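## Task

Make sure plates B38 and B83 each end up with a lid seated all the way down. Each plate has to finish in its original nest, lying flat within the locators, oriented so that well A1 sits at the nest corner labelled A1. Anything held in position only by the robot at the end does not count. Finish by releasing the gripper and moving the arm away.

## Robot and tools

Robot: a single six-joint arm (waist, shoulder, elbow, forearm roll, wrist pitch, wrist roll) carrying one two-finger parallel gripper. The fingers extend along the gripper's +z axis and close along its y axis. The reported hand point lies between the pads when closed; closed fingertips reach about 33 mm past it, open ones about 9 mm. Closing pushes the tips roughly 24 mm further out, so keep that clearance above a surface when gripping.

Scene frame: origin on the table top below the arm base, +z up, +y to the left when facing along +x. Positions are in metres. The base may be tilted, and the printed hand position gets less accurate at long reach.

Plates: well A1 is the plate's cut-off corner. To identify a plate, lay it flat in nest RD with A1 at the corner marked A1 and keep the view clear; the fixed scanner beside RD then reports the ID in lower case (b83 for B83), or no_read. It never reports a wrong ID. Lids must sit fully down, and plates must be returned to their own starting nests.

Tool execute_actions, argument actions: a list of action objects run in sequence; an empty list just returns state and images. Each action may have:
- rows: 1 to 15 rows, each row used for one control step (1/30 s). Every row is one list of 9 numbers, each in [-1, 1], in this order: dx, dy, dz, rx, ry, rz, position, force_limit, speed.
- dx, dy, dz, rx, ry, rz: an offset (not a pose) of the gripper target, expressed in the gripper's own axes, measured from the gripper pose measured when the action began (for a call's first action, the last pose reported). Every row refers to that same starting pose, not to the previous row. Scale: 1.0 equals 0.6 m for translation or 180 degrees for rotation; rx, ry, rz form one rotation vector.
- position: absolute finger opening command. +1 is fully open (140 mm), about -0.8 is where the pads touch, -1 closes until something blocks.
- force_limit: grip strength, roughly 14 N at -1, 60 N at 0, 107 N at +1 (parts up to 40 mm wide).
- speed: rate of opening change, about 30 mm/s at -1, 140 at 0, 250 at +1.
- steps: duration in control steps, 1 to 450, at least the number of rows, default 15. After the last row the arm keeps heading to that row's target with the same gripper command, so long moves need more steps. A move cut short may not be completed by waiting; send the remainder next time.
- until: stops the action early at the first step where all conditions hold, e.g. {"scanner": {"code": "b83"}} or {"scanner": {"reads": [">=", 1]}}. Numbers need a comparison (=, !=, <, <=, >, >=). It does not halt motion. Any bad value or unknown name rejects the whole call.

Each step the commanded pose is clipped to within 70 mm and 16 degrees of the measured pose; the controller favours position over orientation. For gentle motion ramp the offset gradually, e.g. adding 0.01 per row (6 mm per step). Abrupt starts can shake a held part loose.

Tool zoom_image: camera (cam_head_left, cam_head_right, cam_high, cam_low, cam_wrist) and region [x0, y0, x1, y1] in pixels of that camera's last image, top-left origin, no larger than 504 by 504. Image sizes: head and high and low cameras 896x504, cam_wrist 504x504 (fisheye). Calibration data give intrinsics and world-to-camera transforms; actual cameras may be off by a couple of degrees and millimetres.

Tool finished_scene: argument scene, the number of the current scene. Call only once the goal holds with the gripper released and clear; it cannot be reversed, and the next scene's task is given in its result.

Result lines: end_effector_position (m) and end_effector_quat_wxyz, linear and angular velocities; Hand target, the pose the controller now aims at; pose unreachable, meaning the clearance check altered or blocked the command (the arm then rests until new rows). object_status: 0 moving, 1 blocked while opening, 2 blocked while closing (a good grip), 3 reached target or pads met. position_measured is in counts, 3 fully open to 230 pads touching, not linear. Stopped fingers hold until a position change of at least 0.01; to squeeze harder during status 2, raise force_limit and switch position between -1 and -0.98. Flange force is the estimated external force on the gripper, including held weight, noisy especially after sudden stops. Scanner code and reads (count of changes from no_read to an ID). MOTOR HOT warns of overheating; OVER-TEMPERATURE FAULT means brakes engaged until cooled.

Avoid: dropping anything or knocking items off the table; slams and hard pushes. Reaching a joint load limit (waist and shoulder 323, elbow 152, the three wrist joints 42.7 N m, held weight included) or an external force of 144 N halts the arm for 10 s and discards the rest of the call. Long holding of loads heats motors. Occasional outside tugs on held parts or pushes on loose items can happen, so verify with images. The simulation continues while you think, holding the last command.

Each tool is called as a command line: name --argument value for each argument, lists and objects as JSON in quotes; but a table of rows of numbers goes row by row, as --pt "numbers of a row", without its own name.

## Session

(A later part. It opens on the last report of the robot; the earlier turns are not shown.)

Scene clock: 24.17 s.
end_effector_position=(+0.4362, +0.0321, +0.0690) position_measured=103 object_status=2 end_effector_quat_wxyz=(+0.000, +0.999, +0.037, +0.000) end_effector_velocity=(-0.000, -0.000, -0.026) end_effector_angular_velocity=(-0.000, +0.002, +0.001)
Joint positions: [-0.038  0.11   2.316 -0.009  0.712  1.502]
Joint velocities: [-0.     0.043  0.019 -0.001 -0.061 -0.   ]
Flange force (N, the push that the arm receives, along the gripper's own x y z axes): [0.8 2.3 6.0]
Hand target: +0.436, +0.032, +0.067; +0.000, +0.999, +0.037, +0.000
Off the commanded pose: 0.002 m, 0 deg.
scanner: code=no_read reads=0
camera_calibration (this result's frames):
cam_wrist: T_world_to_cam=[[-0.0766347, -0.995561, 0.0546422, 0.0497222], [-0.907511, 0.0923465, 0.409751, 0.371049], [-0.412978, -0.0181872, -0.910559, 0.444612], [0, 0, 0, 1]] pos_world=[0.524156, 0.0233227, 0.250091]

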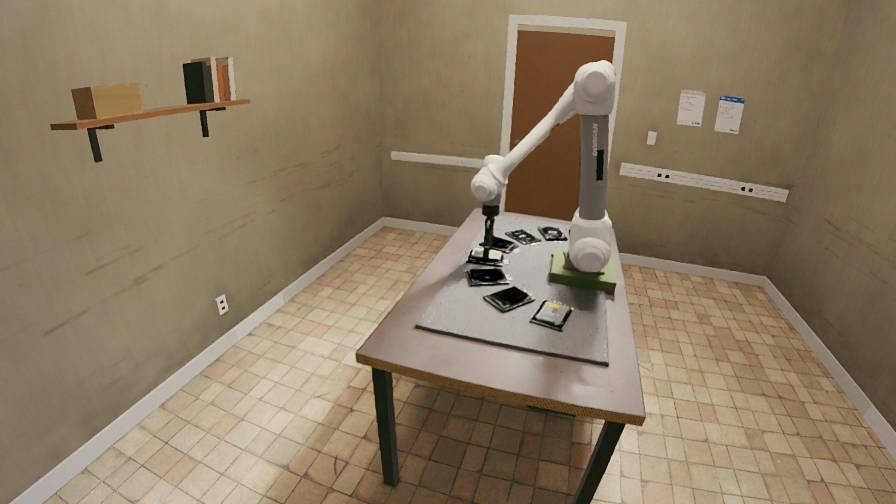

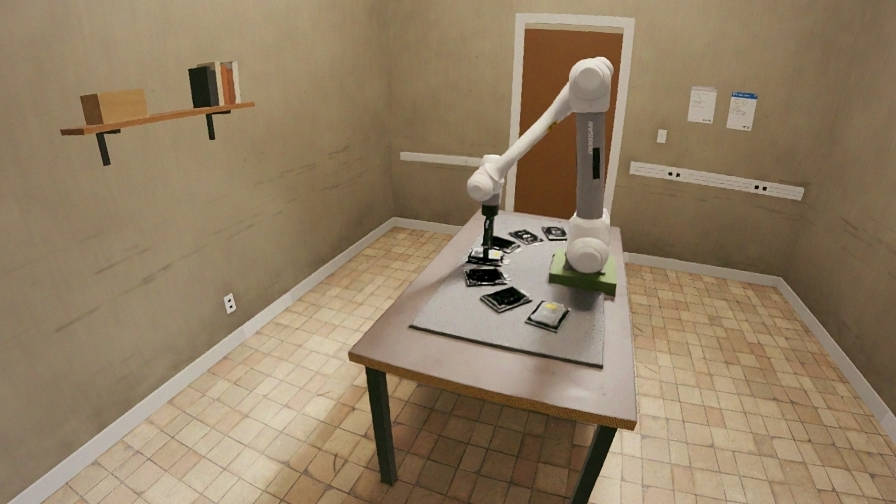

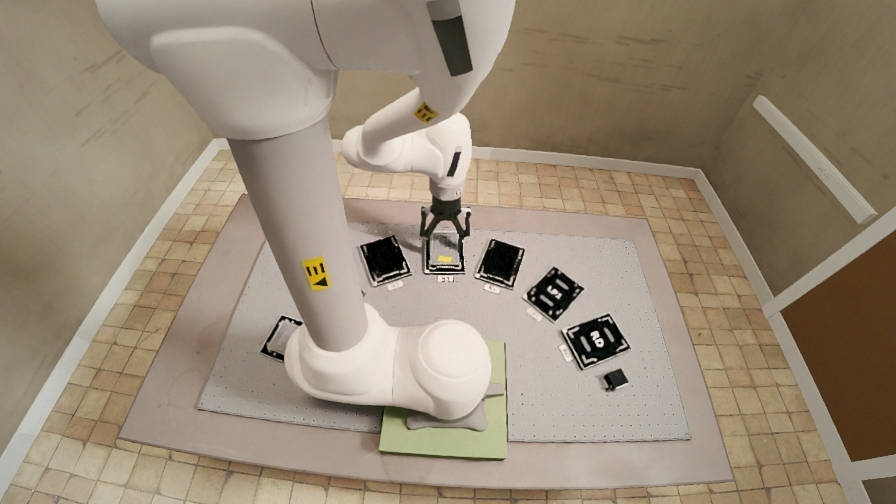

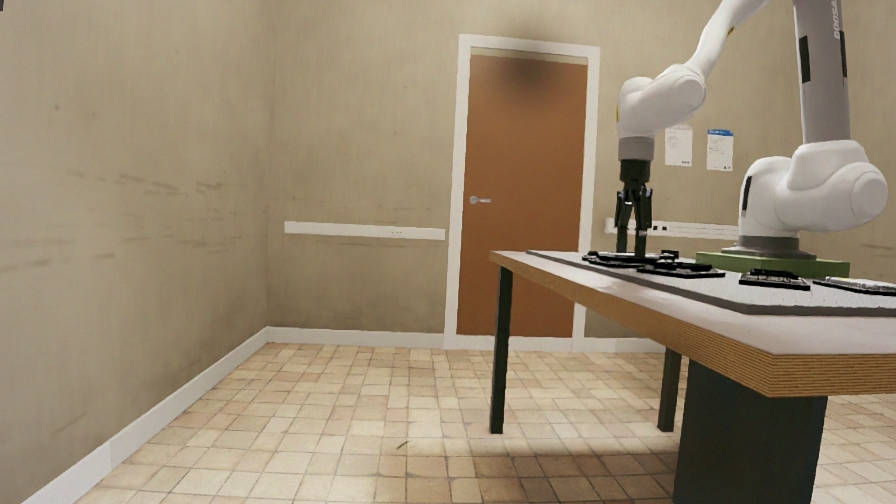

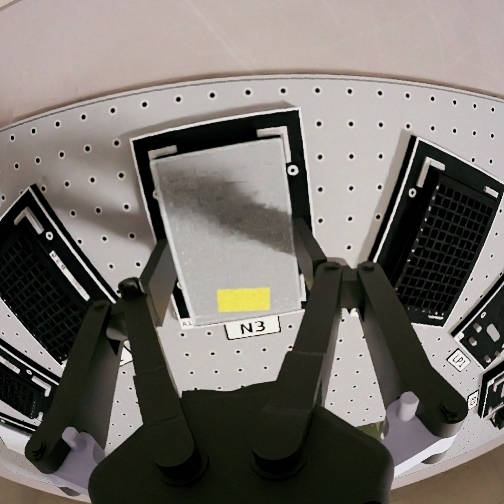

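execute_actions --actions '[]'

Scene clock: 24.87 s.
end_effector_position=(+0.4362, +0.0320, +0.0670) position_measured=103 object_status=2 end_effector_quat_wxyz=(+0.000, +0.999, +0.037, +0.000) end_effector_velocity=(-0.000, -0.000, -0.000) end_effector_angular_velocity=(+0.000, +0.000, -0.000)
Joint positions: [-0.038  0.113  2.317 -0.009  0.707  1.501]
Joint velocities: [-0.001  0.    -0.     0.     0.    -0.001]
Flange force (N, the push that the arm receives, along the gripper's own x y z axes): [0.2 5.4 5.4]
Hand target: +0.436, +0.032, +0.067; +0.000, +0.999, +0.037, +0.000
Off the commanded pose: 0.000 m, 0 deg.
scanner: code=no_read reads=0
camera_calibration (this result's frames):
cam_wrist: T_world_to_cam=[[-0.0766473, -0.995561, 0.0546122, 0.0498011], [-0.907506, 0.0923458, 0.409763, 0.37187], [-0.412987, -0.0181537, -0.910556, 0.442818], [0, 0, 0, 1]] pos_world=[0.524169, 0.0232782, 0.248113]

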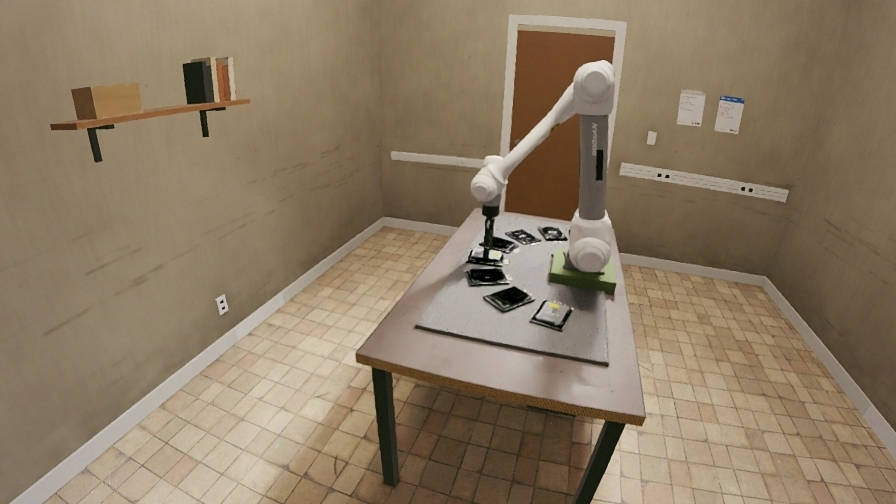

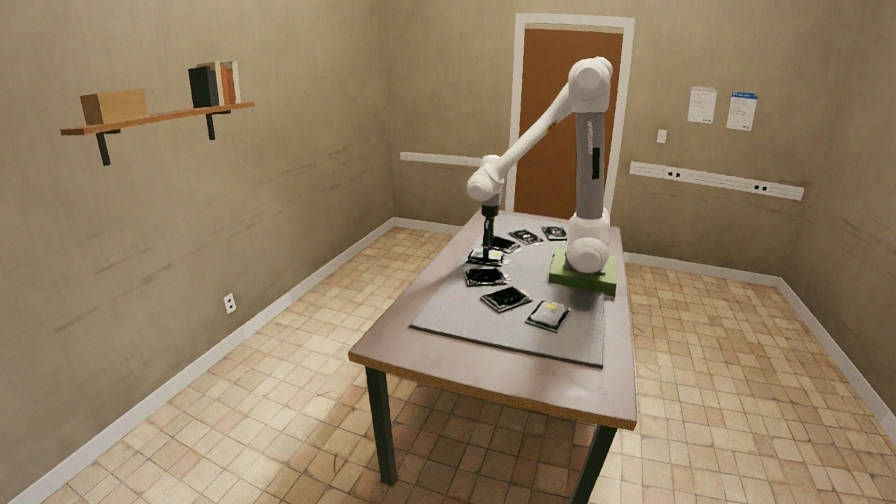

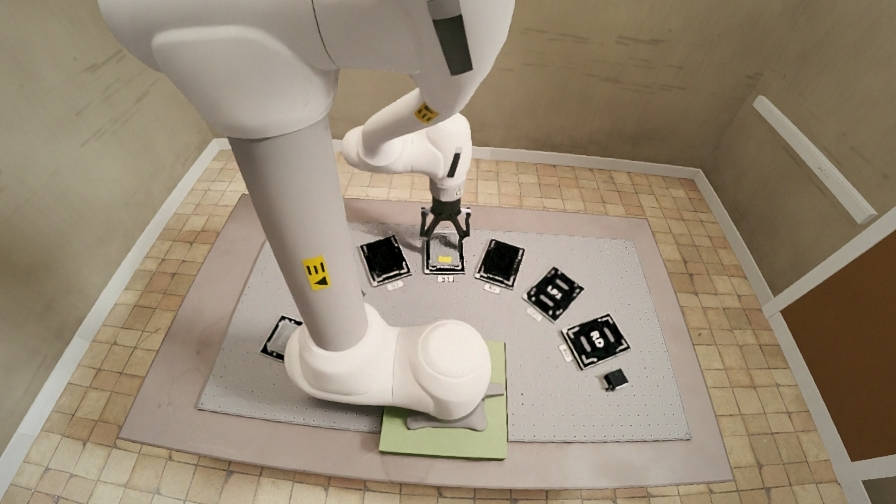

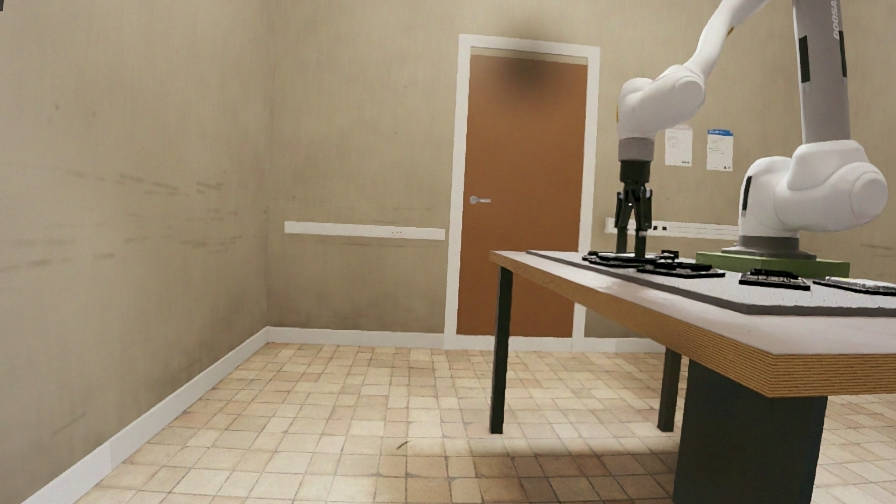

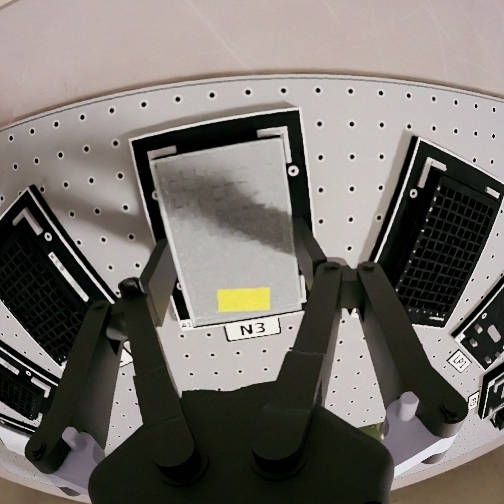

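execute_actions --actions '[{"rows": [ [0,0,0.0010,0,0,0,-0.98,-0.5,-0.5], [0,0,0.0025,0,0,0,-0.98,-0.5,-0.5], [0,0,0.0036,0,0,0,-0.98,-0.5,-0.5] ], "steps": 3}]'

zoom_image --camera "cam_head_left" --region '[450, 215, 620, 345]'

Scene clock: 25.13 s.
end_effector_position=(+0.4363, +0.0320, +0.0662) position_measured=103 object_status=2 end_effector_quat_wxyz=(+0.000, +0.999, +0.037, +0.000) end_effector_velocity=(-0.000, +0.001, -0.017) end_effector_angular_velocity=(+0.001, +0.001, -0.000)
Joint positions: [-0.038  0.114  2.318 -0.009  0.706  1.501]
Joint velocities: [ 0.     0.028  0.013  0.001 -0.039 -0.   ]
Flange force (N, the push that the arm receives, along the gripper's own x y z axes): [-1.8 5.2 2.4]
Hand target: +0.436, +0.032, +0.065; +0.000, +0.999, +0.037, +0.000
Off the commanded pose: 0.001 m, 0 deg.
scanner: code=no_read reads=0
camera_calibration (this result's frames):
cam_wrist: T_world_to_cam=[[-0.0766083, -0.995565, 0.0545967, 0.0498322], [-0.907526, 0.0923031, 0.409728, 0.372223], [-0.41295, -0.0181594, -0.910572, 0.442082], [0, 0, 0, 1]] pos_world=[0.524178, 0.0232818, 0.247317]

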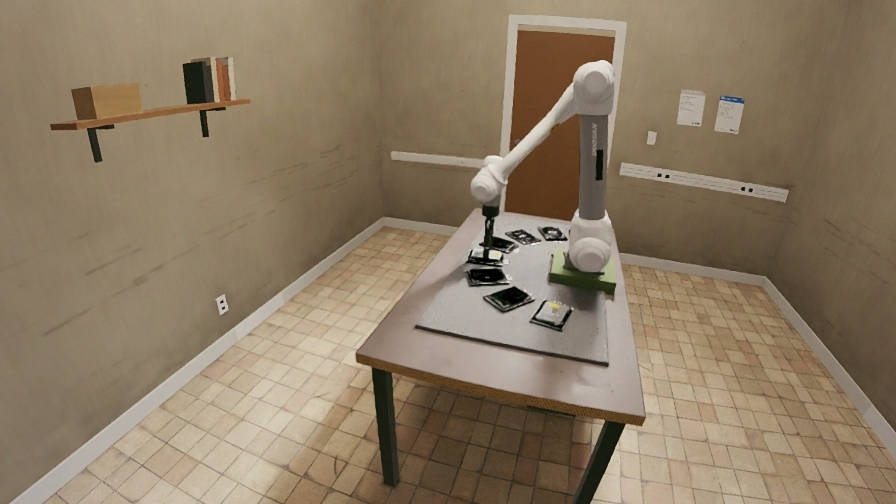

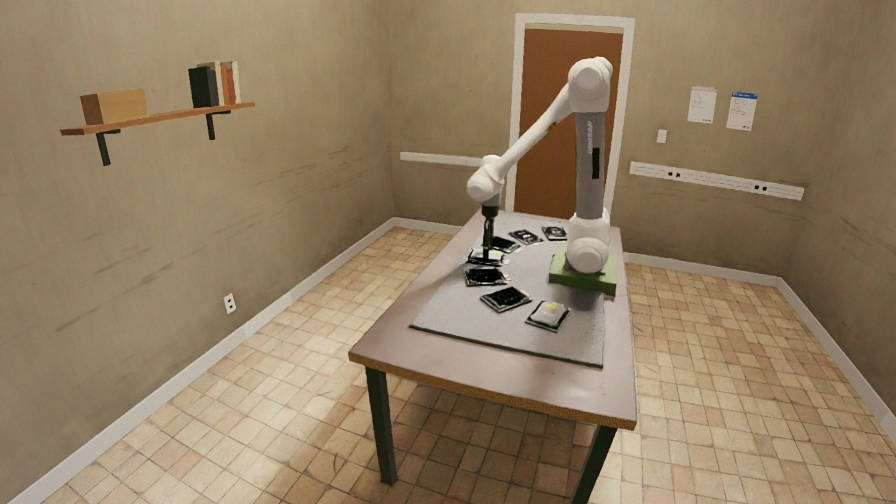

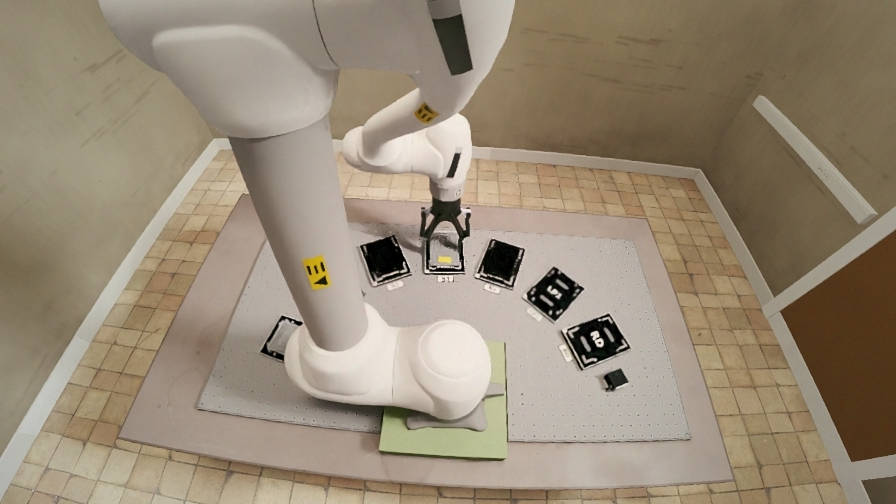

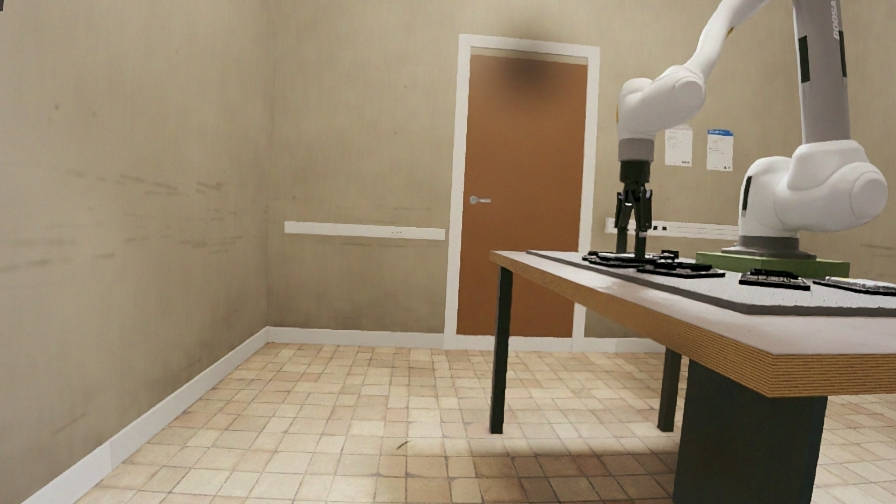

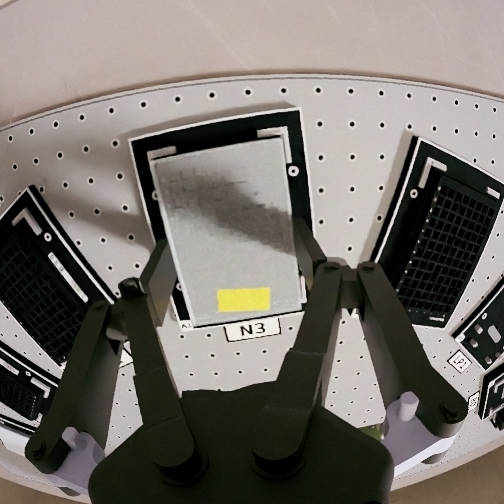

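Region (450, 215, 620, 345) of cam_head_left's 896x504 image, scaled by 2.965, with more detail than that image has; it fills the top 385 rows of this view, and the rest is white.

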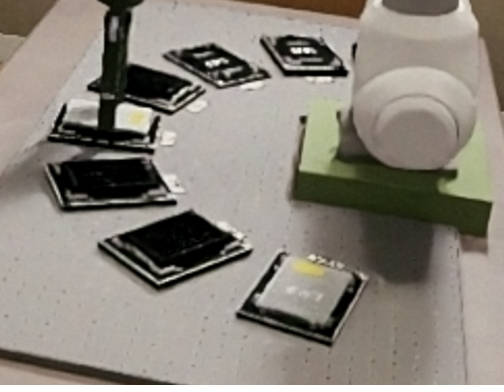

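execute_actions --actions '[]'

Scene clock: 25.23 s.
end_effector_position=(+0.4362, +0.0320, +0.0651) position_measured=103 object_status=2 end_effector_quat_wxyz=(+0.000, +0.999, +0.037, +0.000) end_effector_velocity=(+0.000, -0.000, -0.004) end_effector_angular_velocity=(-0.000, -0.000, -0.000)
Joint positions: [-0.038  0.116  2.319 -0.009  0.703  1.501]
Joint velocities: [-0.     0.008  0.003 -0.001 -0.011  0.001]
Flange force (N, the push that the arm receives, along the gripper's own x y z axes): [-3.7 7.6 1.7]
Hand target: +0.436, +0.032, +0.065; +0.000, +0.999, +0.037, +0.000
Off the commanded pose: 0.000 m, 0 deg.
scanner: code=no_read reads=0
camera_calibration (this result's frames):
cam_wrist: T_world_to_cam=[[-0.0766088, -0.995566, 0.0545864, 0.0498931], [-0.90749, 0.0923009, 0.409808, 0.372623], [-0.413029, -0.0181417, -0.910537, 0.441107], [0, 0, 0, 1]] pos_world=[0.524164, 0.0232808, 0.246217]

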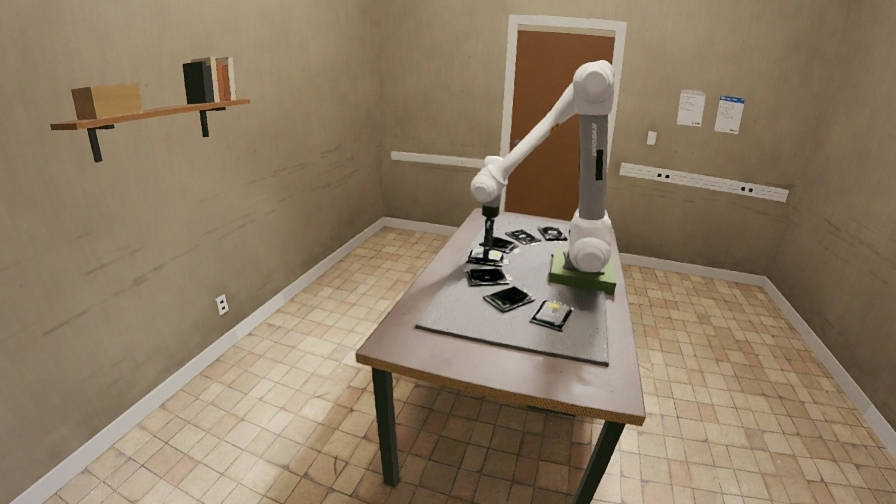

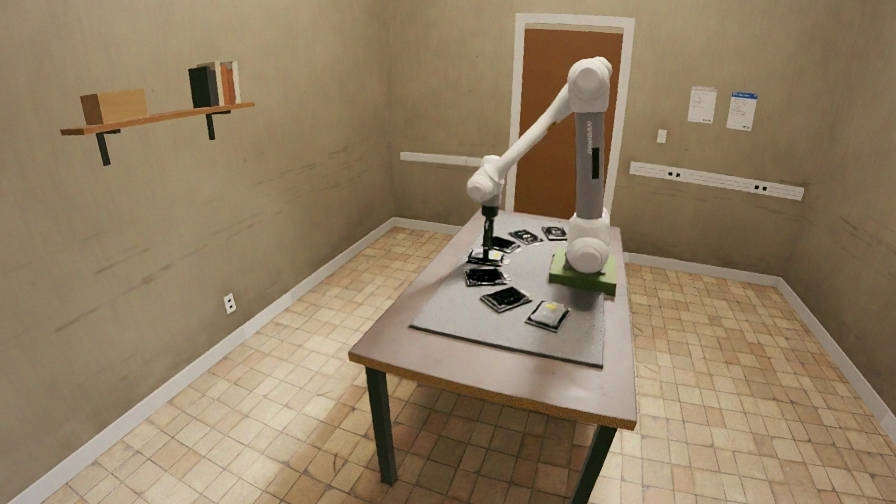

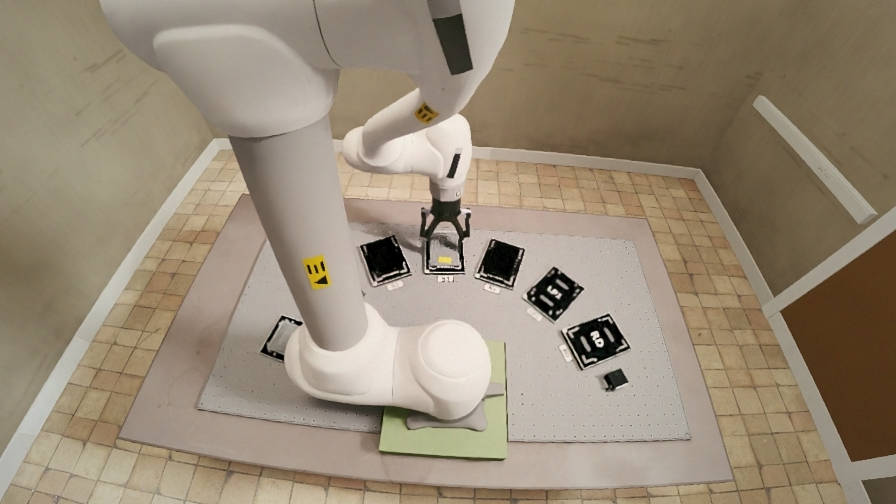

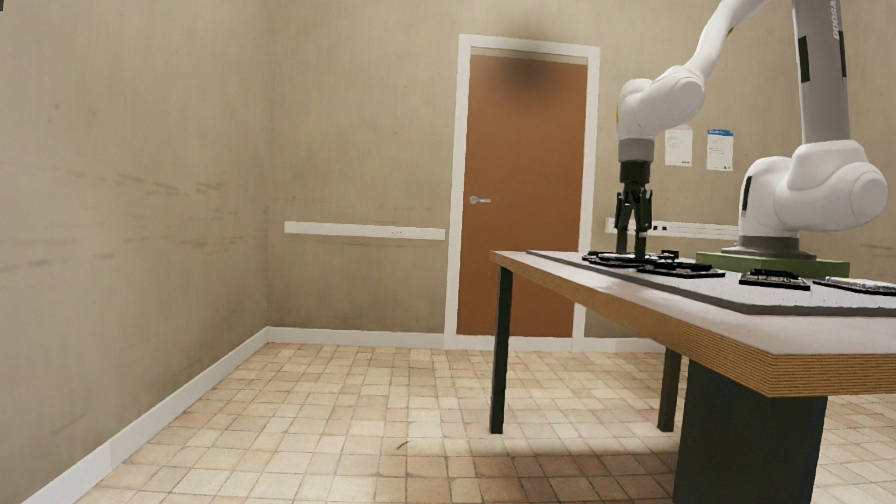

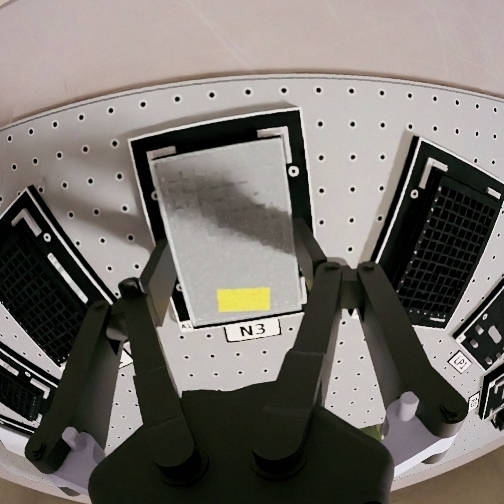

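execute_actions --actions '[]'

Scene clock: 25.73 s.
end_effector_position=(+0.4362, +0.0320, +0.0648) position_measured=103 object_status=2 end_effector_quat_wxyz=(+0.000, +0.999, +0.037, +0.000) end_effector_velocity=(+0.000, +0.000, +0.000) end_effector_angular_velocity=(+0.000, +0.000, +0.002)
Joint positions: [-0.038  0.116  2.319 -0.009  0.702  1.501]
Joint velocities: [ 0.001  0.    -0.     0.     0.    -0.002]
Flange force (N, the push that the arm receives, along the gripper's own x y z axes): [-2.5 8.5 1.1]
Hand target: +0.436, +0.032, +0.065; +0.000, +0.999, +0.037, +0.000
Off the commanded pose: 0.000 m, 0 deg.
scanner: code=no_read reads=0
camera_calibration (this result's frames):
cam_wrist: T_world_to_cam=[[-0.0765751, -0.995567, 0.0546067, 0.0498856], [-0.907507, 0.0922779, 0.409775, 0.372749], [-0.412997, -0.0181774, -0.910551, 0.440864], [0, 0, 0, 1]] pos_world=[0.524167, 0.0232817, 0.245962]

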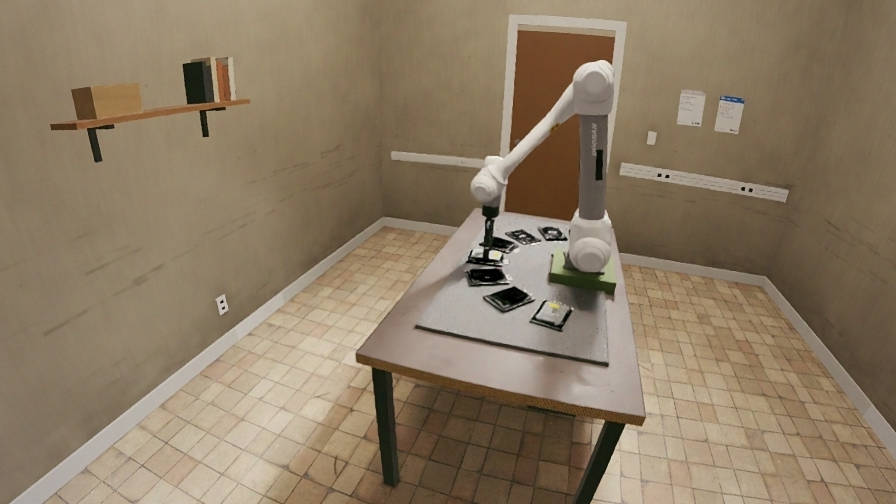

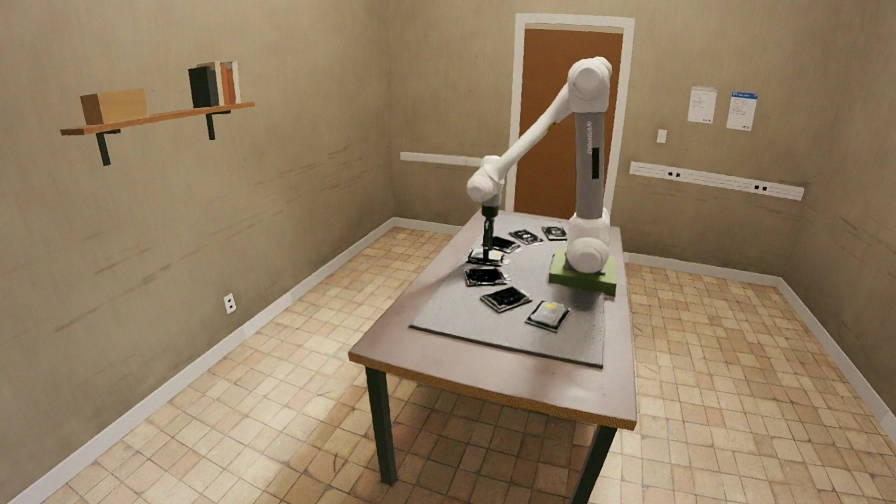

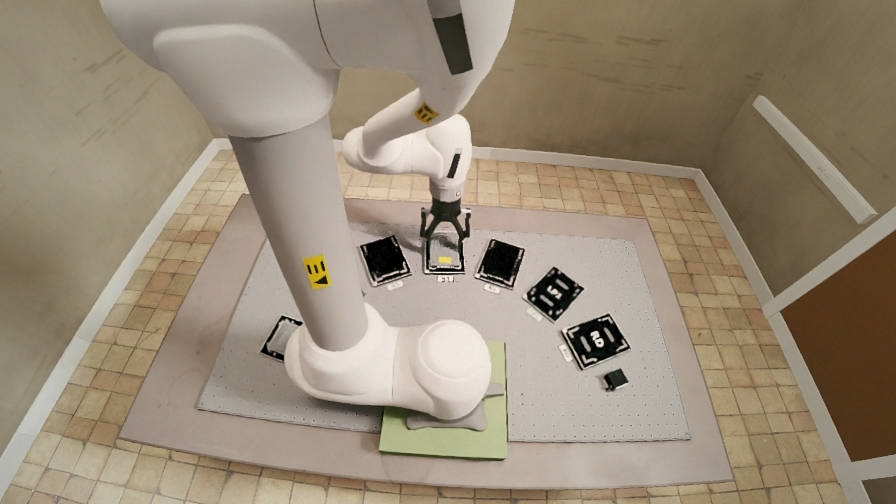

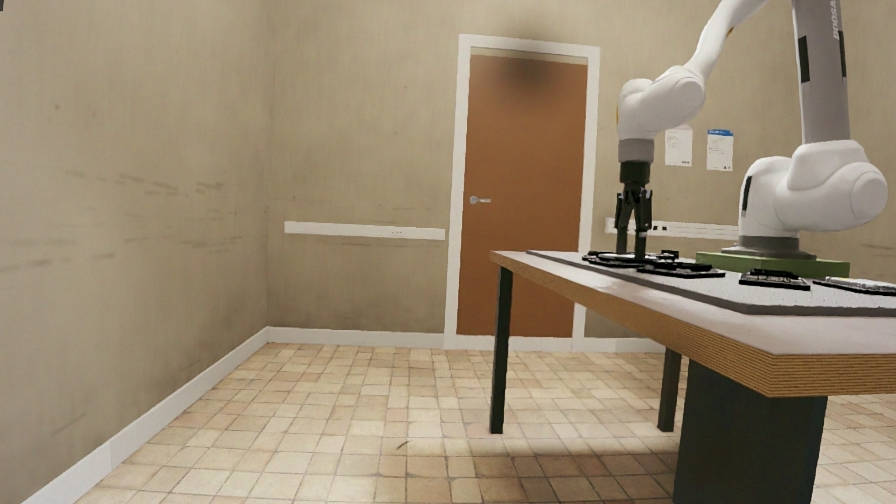

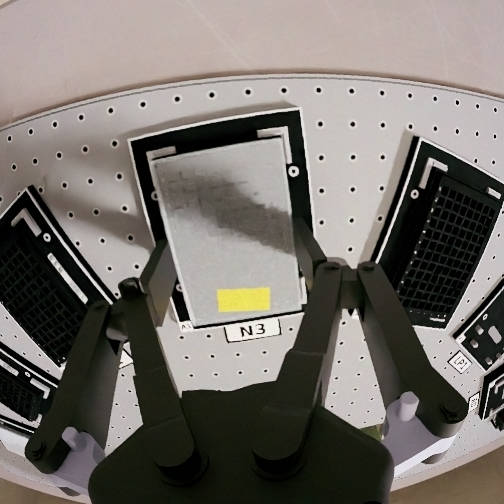

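execute_actions --actions '[{"rows": [[0,0,0.0011,0,0,0,-0.98,-0.5,-0.5]], "steps": 2}]'

Scene clock: 25.87 s.
end_effector_position=(+0.4362, +0.0320, +0.0646) position_measured=103 object_status=2 end_effector_quat_wxyz=(+0.000, +0.999, +0.037, +0.000) end_effector_velocity=(-0.000, +0.000, -0.007) end_effector_angular_velocity=(+0.001, +0.001, +0.002)
Joint positions: [-0.038  0.117  2.319 -0.009  0.702  1.501]
Joint velocities: [ 0.     0.011  0.005  0.001 -0.015 -0.003]
Flange force (N, the push that the arm receives, along the gripper's own x y z axes): [0.2 4.1 4.0]
Hand target: +0.436, +0.032, +0.064; +0.000, +0.999, +0.037, +0.000
Off the commanded pose: 0.000 m, 0 deg.
scanner: code=no_read reads=0
camera_calibration (this result's frames):
cam_wrist: T_world_to_cam=[[-0.076566, -0.995568, 0.0546058, 0.0498979], [-0.90752, 0.0922688, 0.409749, 0.372873], [-0.412971, -0.018183, -0.910562, 0.440617], [0, 0, 0, 1]] pos_world=[0.524173, 0.0232839, 0.245701]

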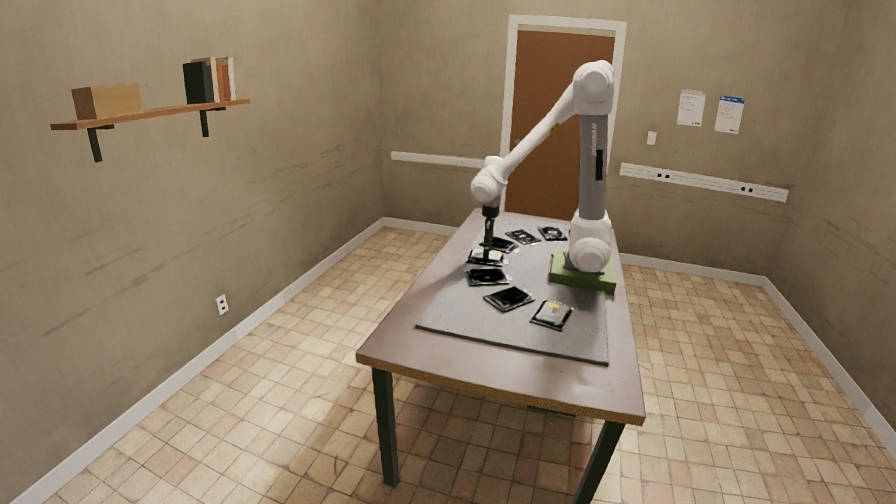

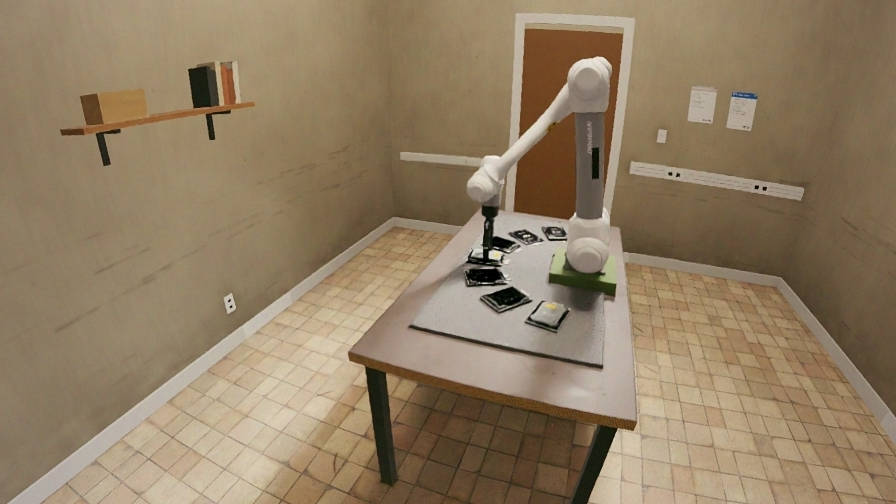

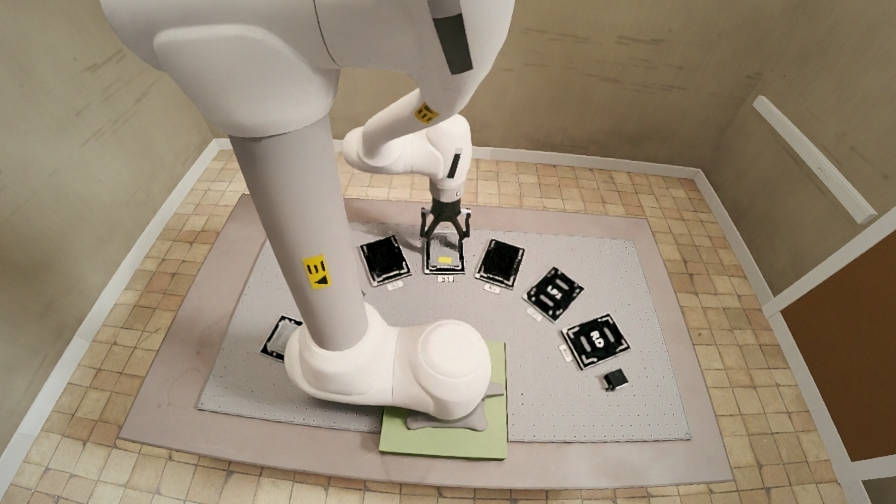

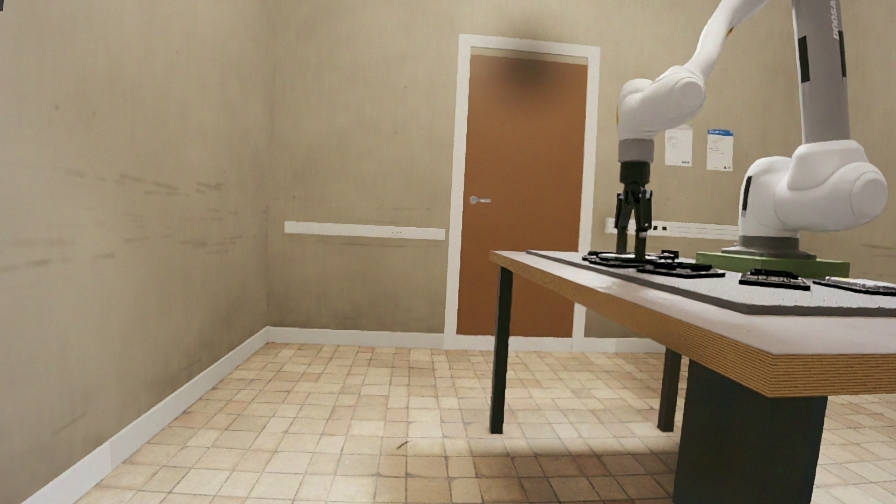

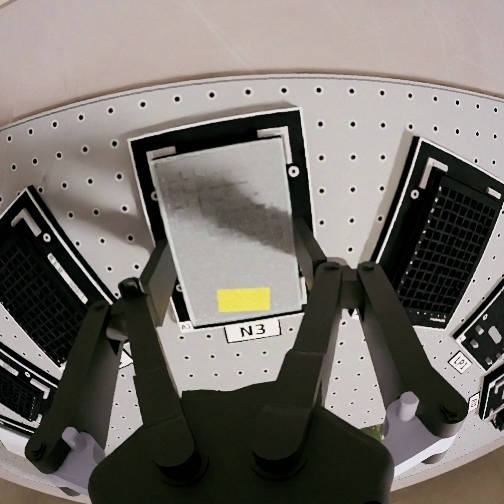

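execute_actions --actions '[]'

Scene clock: 25.90 s.
end_effector_position=(+0.4363, +0.0320, +0.0644) position_measured=103 object_status=2 end_effector_quat_wxyz=(+0.000, +0.999, +0.037, +0.000) end_effector_velocity=(+0.000, -0.000, -0.003) end_effector_angular_velocity=(+0.000, +0.001, -0.000)
Joint positions: [-0.038  0.117  2.319 -0.009  0.701  1.501]
Joint velocities: [-0.     0.006  0.001  0.    -0.007 -0.001]
Flange force (N, the push that the arm receives, along the gripper's own x y z axes): [-0.1 8.9 0.8]
Hand target: +0.436, +0.032, +0.064; +0.000, +0.999, +0.037, +0.000
Off the commanded pose: 0.000 m, 0 deg.
scanner: code=no_read reads=0
camera_calibration (this result's frames):
cam_wrist: T_world_to_cam=[[-0.0765497, -0.995569, 0.0546163, 0.0498963], [-0.907518, 0.0922583, 0.409755, 0.372942], [-0.412978, -0.0181987, -0.910559, 0.440486], [0, 0, 0, 1]] pos_world=[0.524182, 0.0232845, 0.245549]

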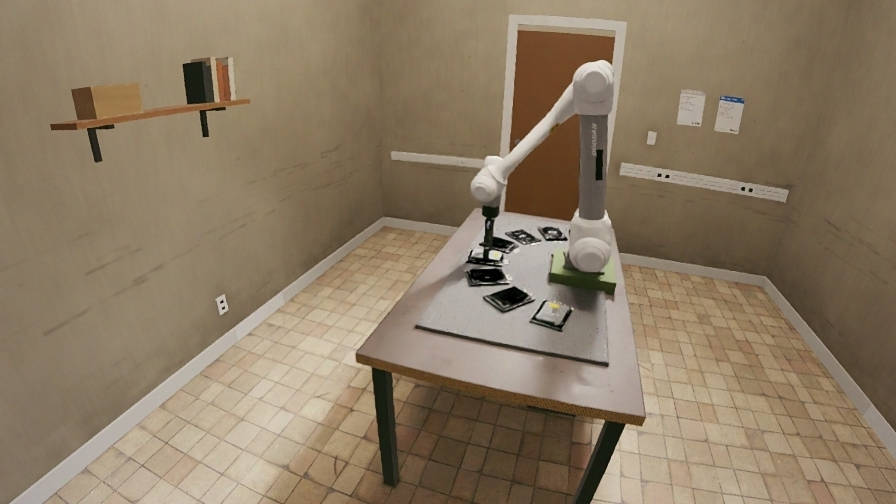

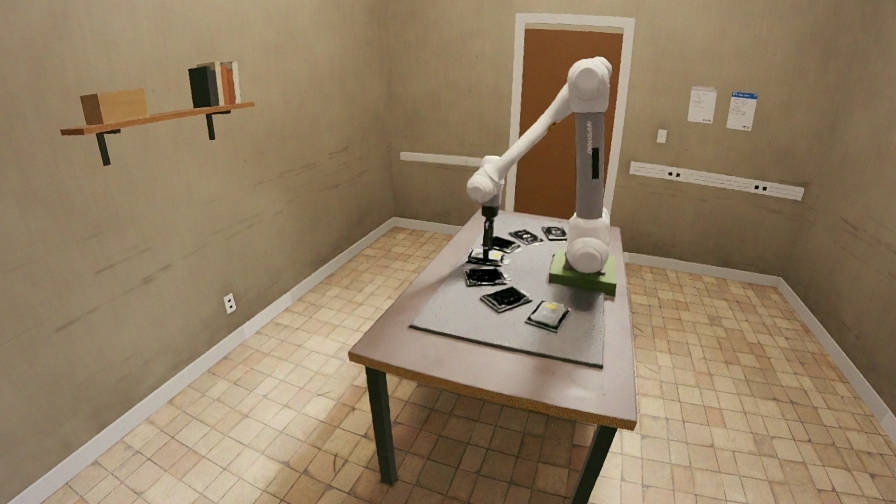

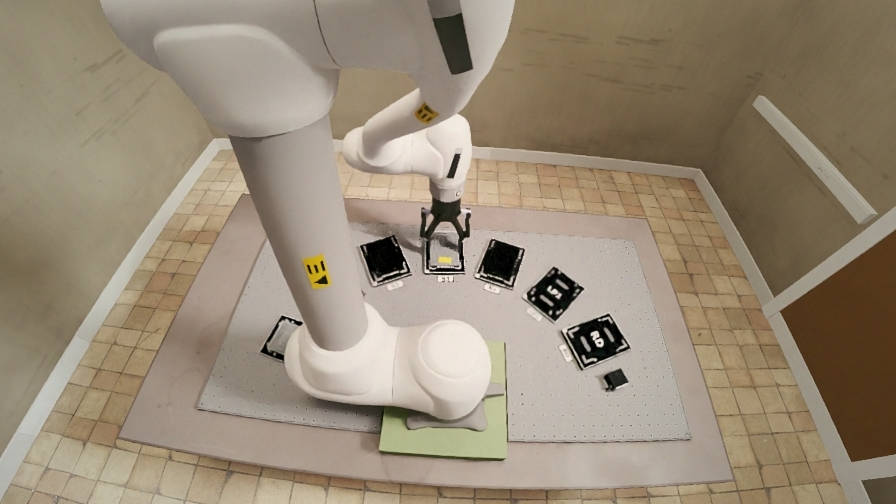

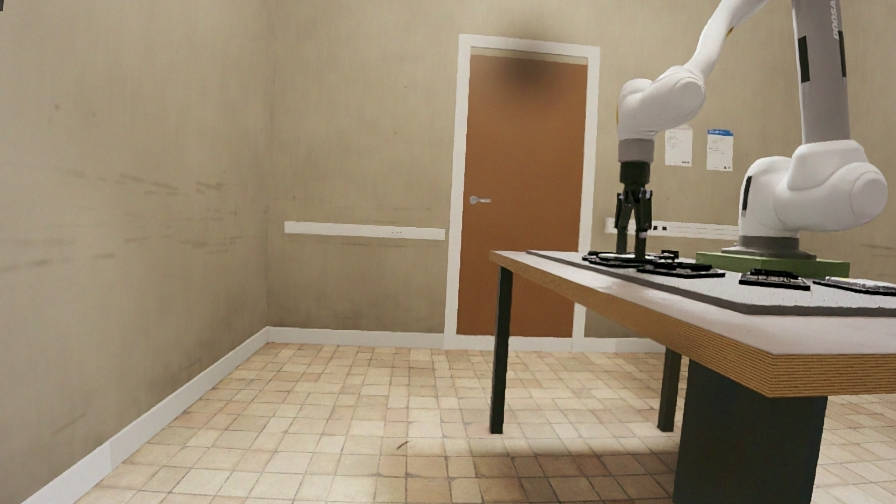

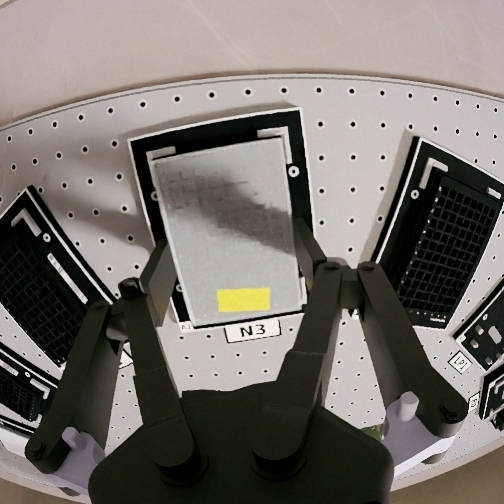

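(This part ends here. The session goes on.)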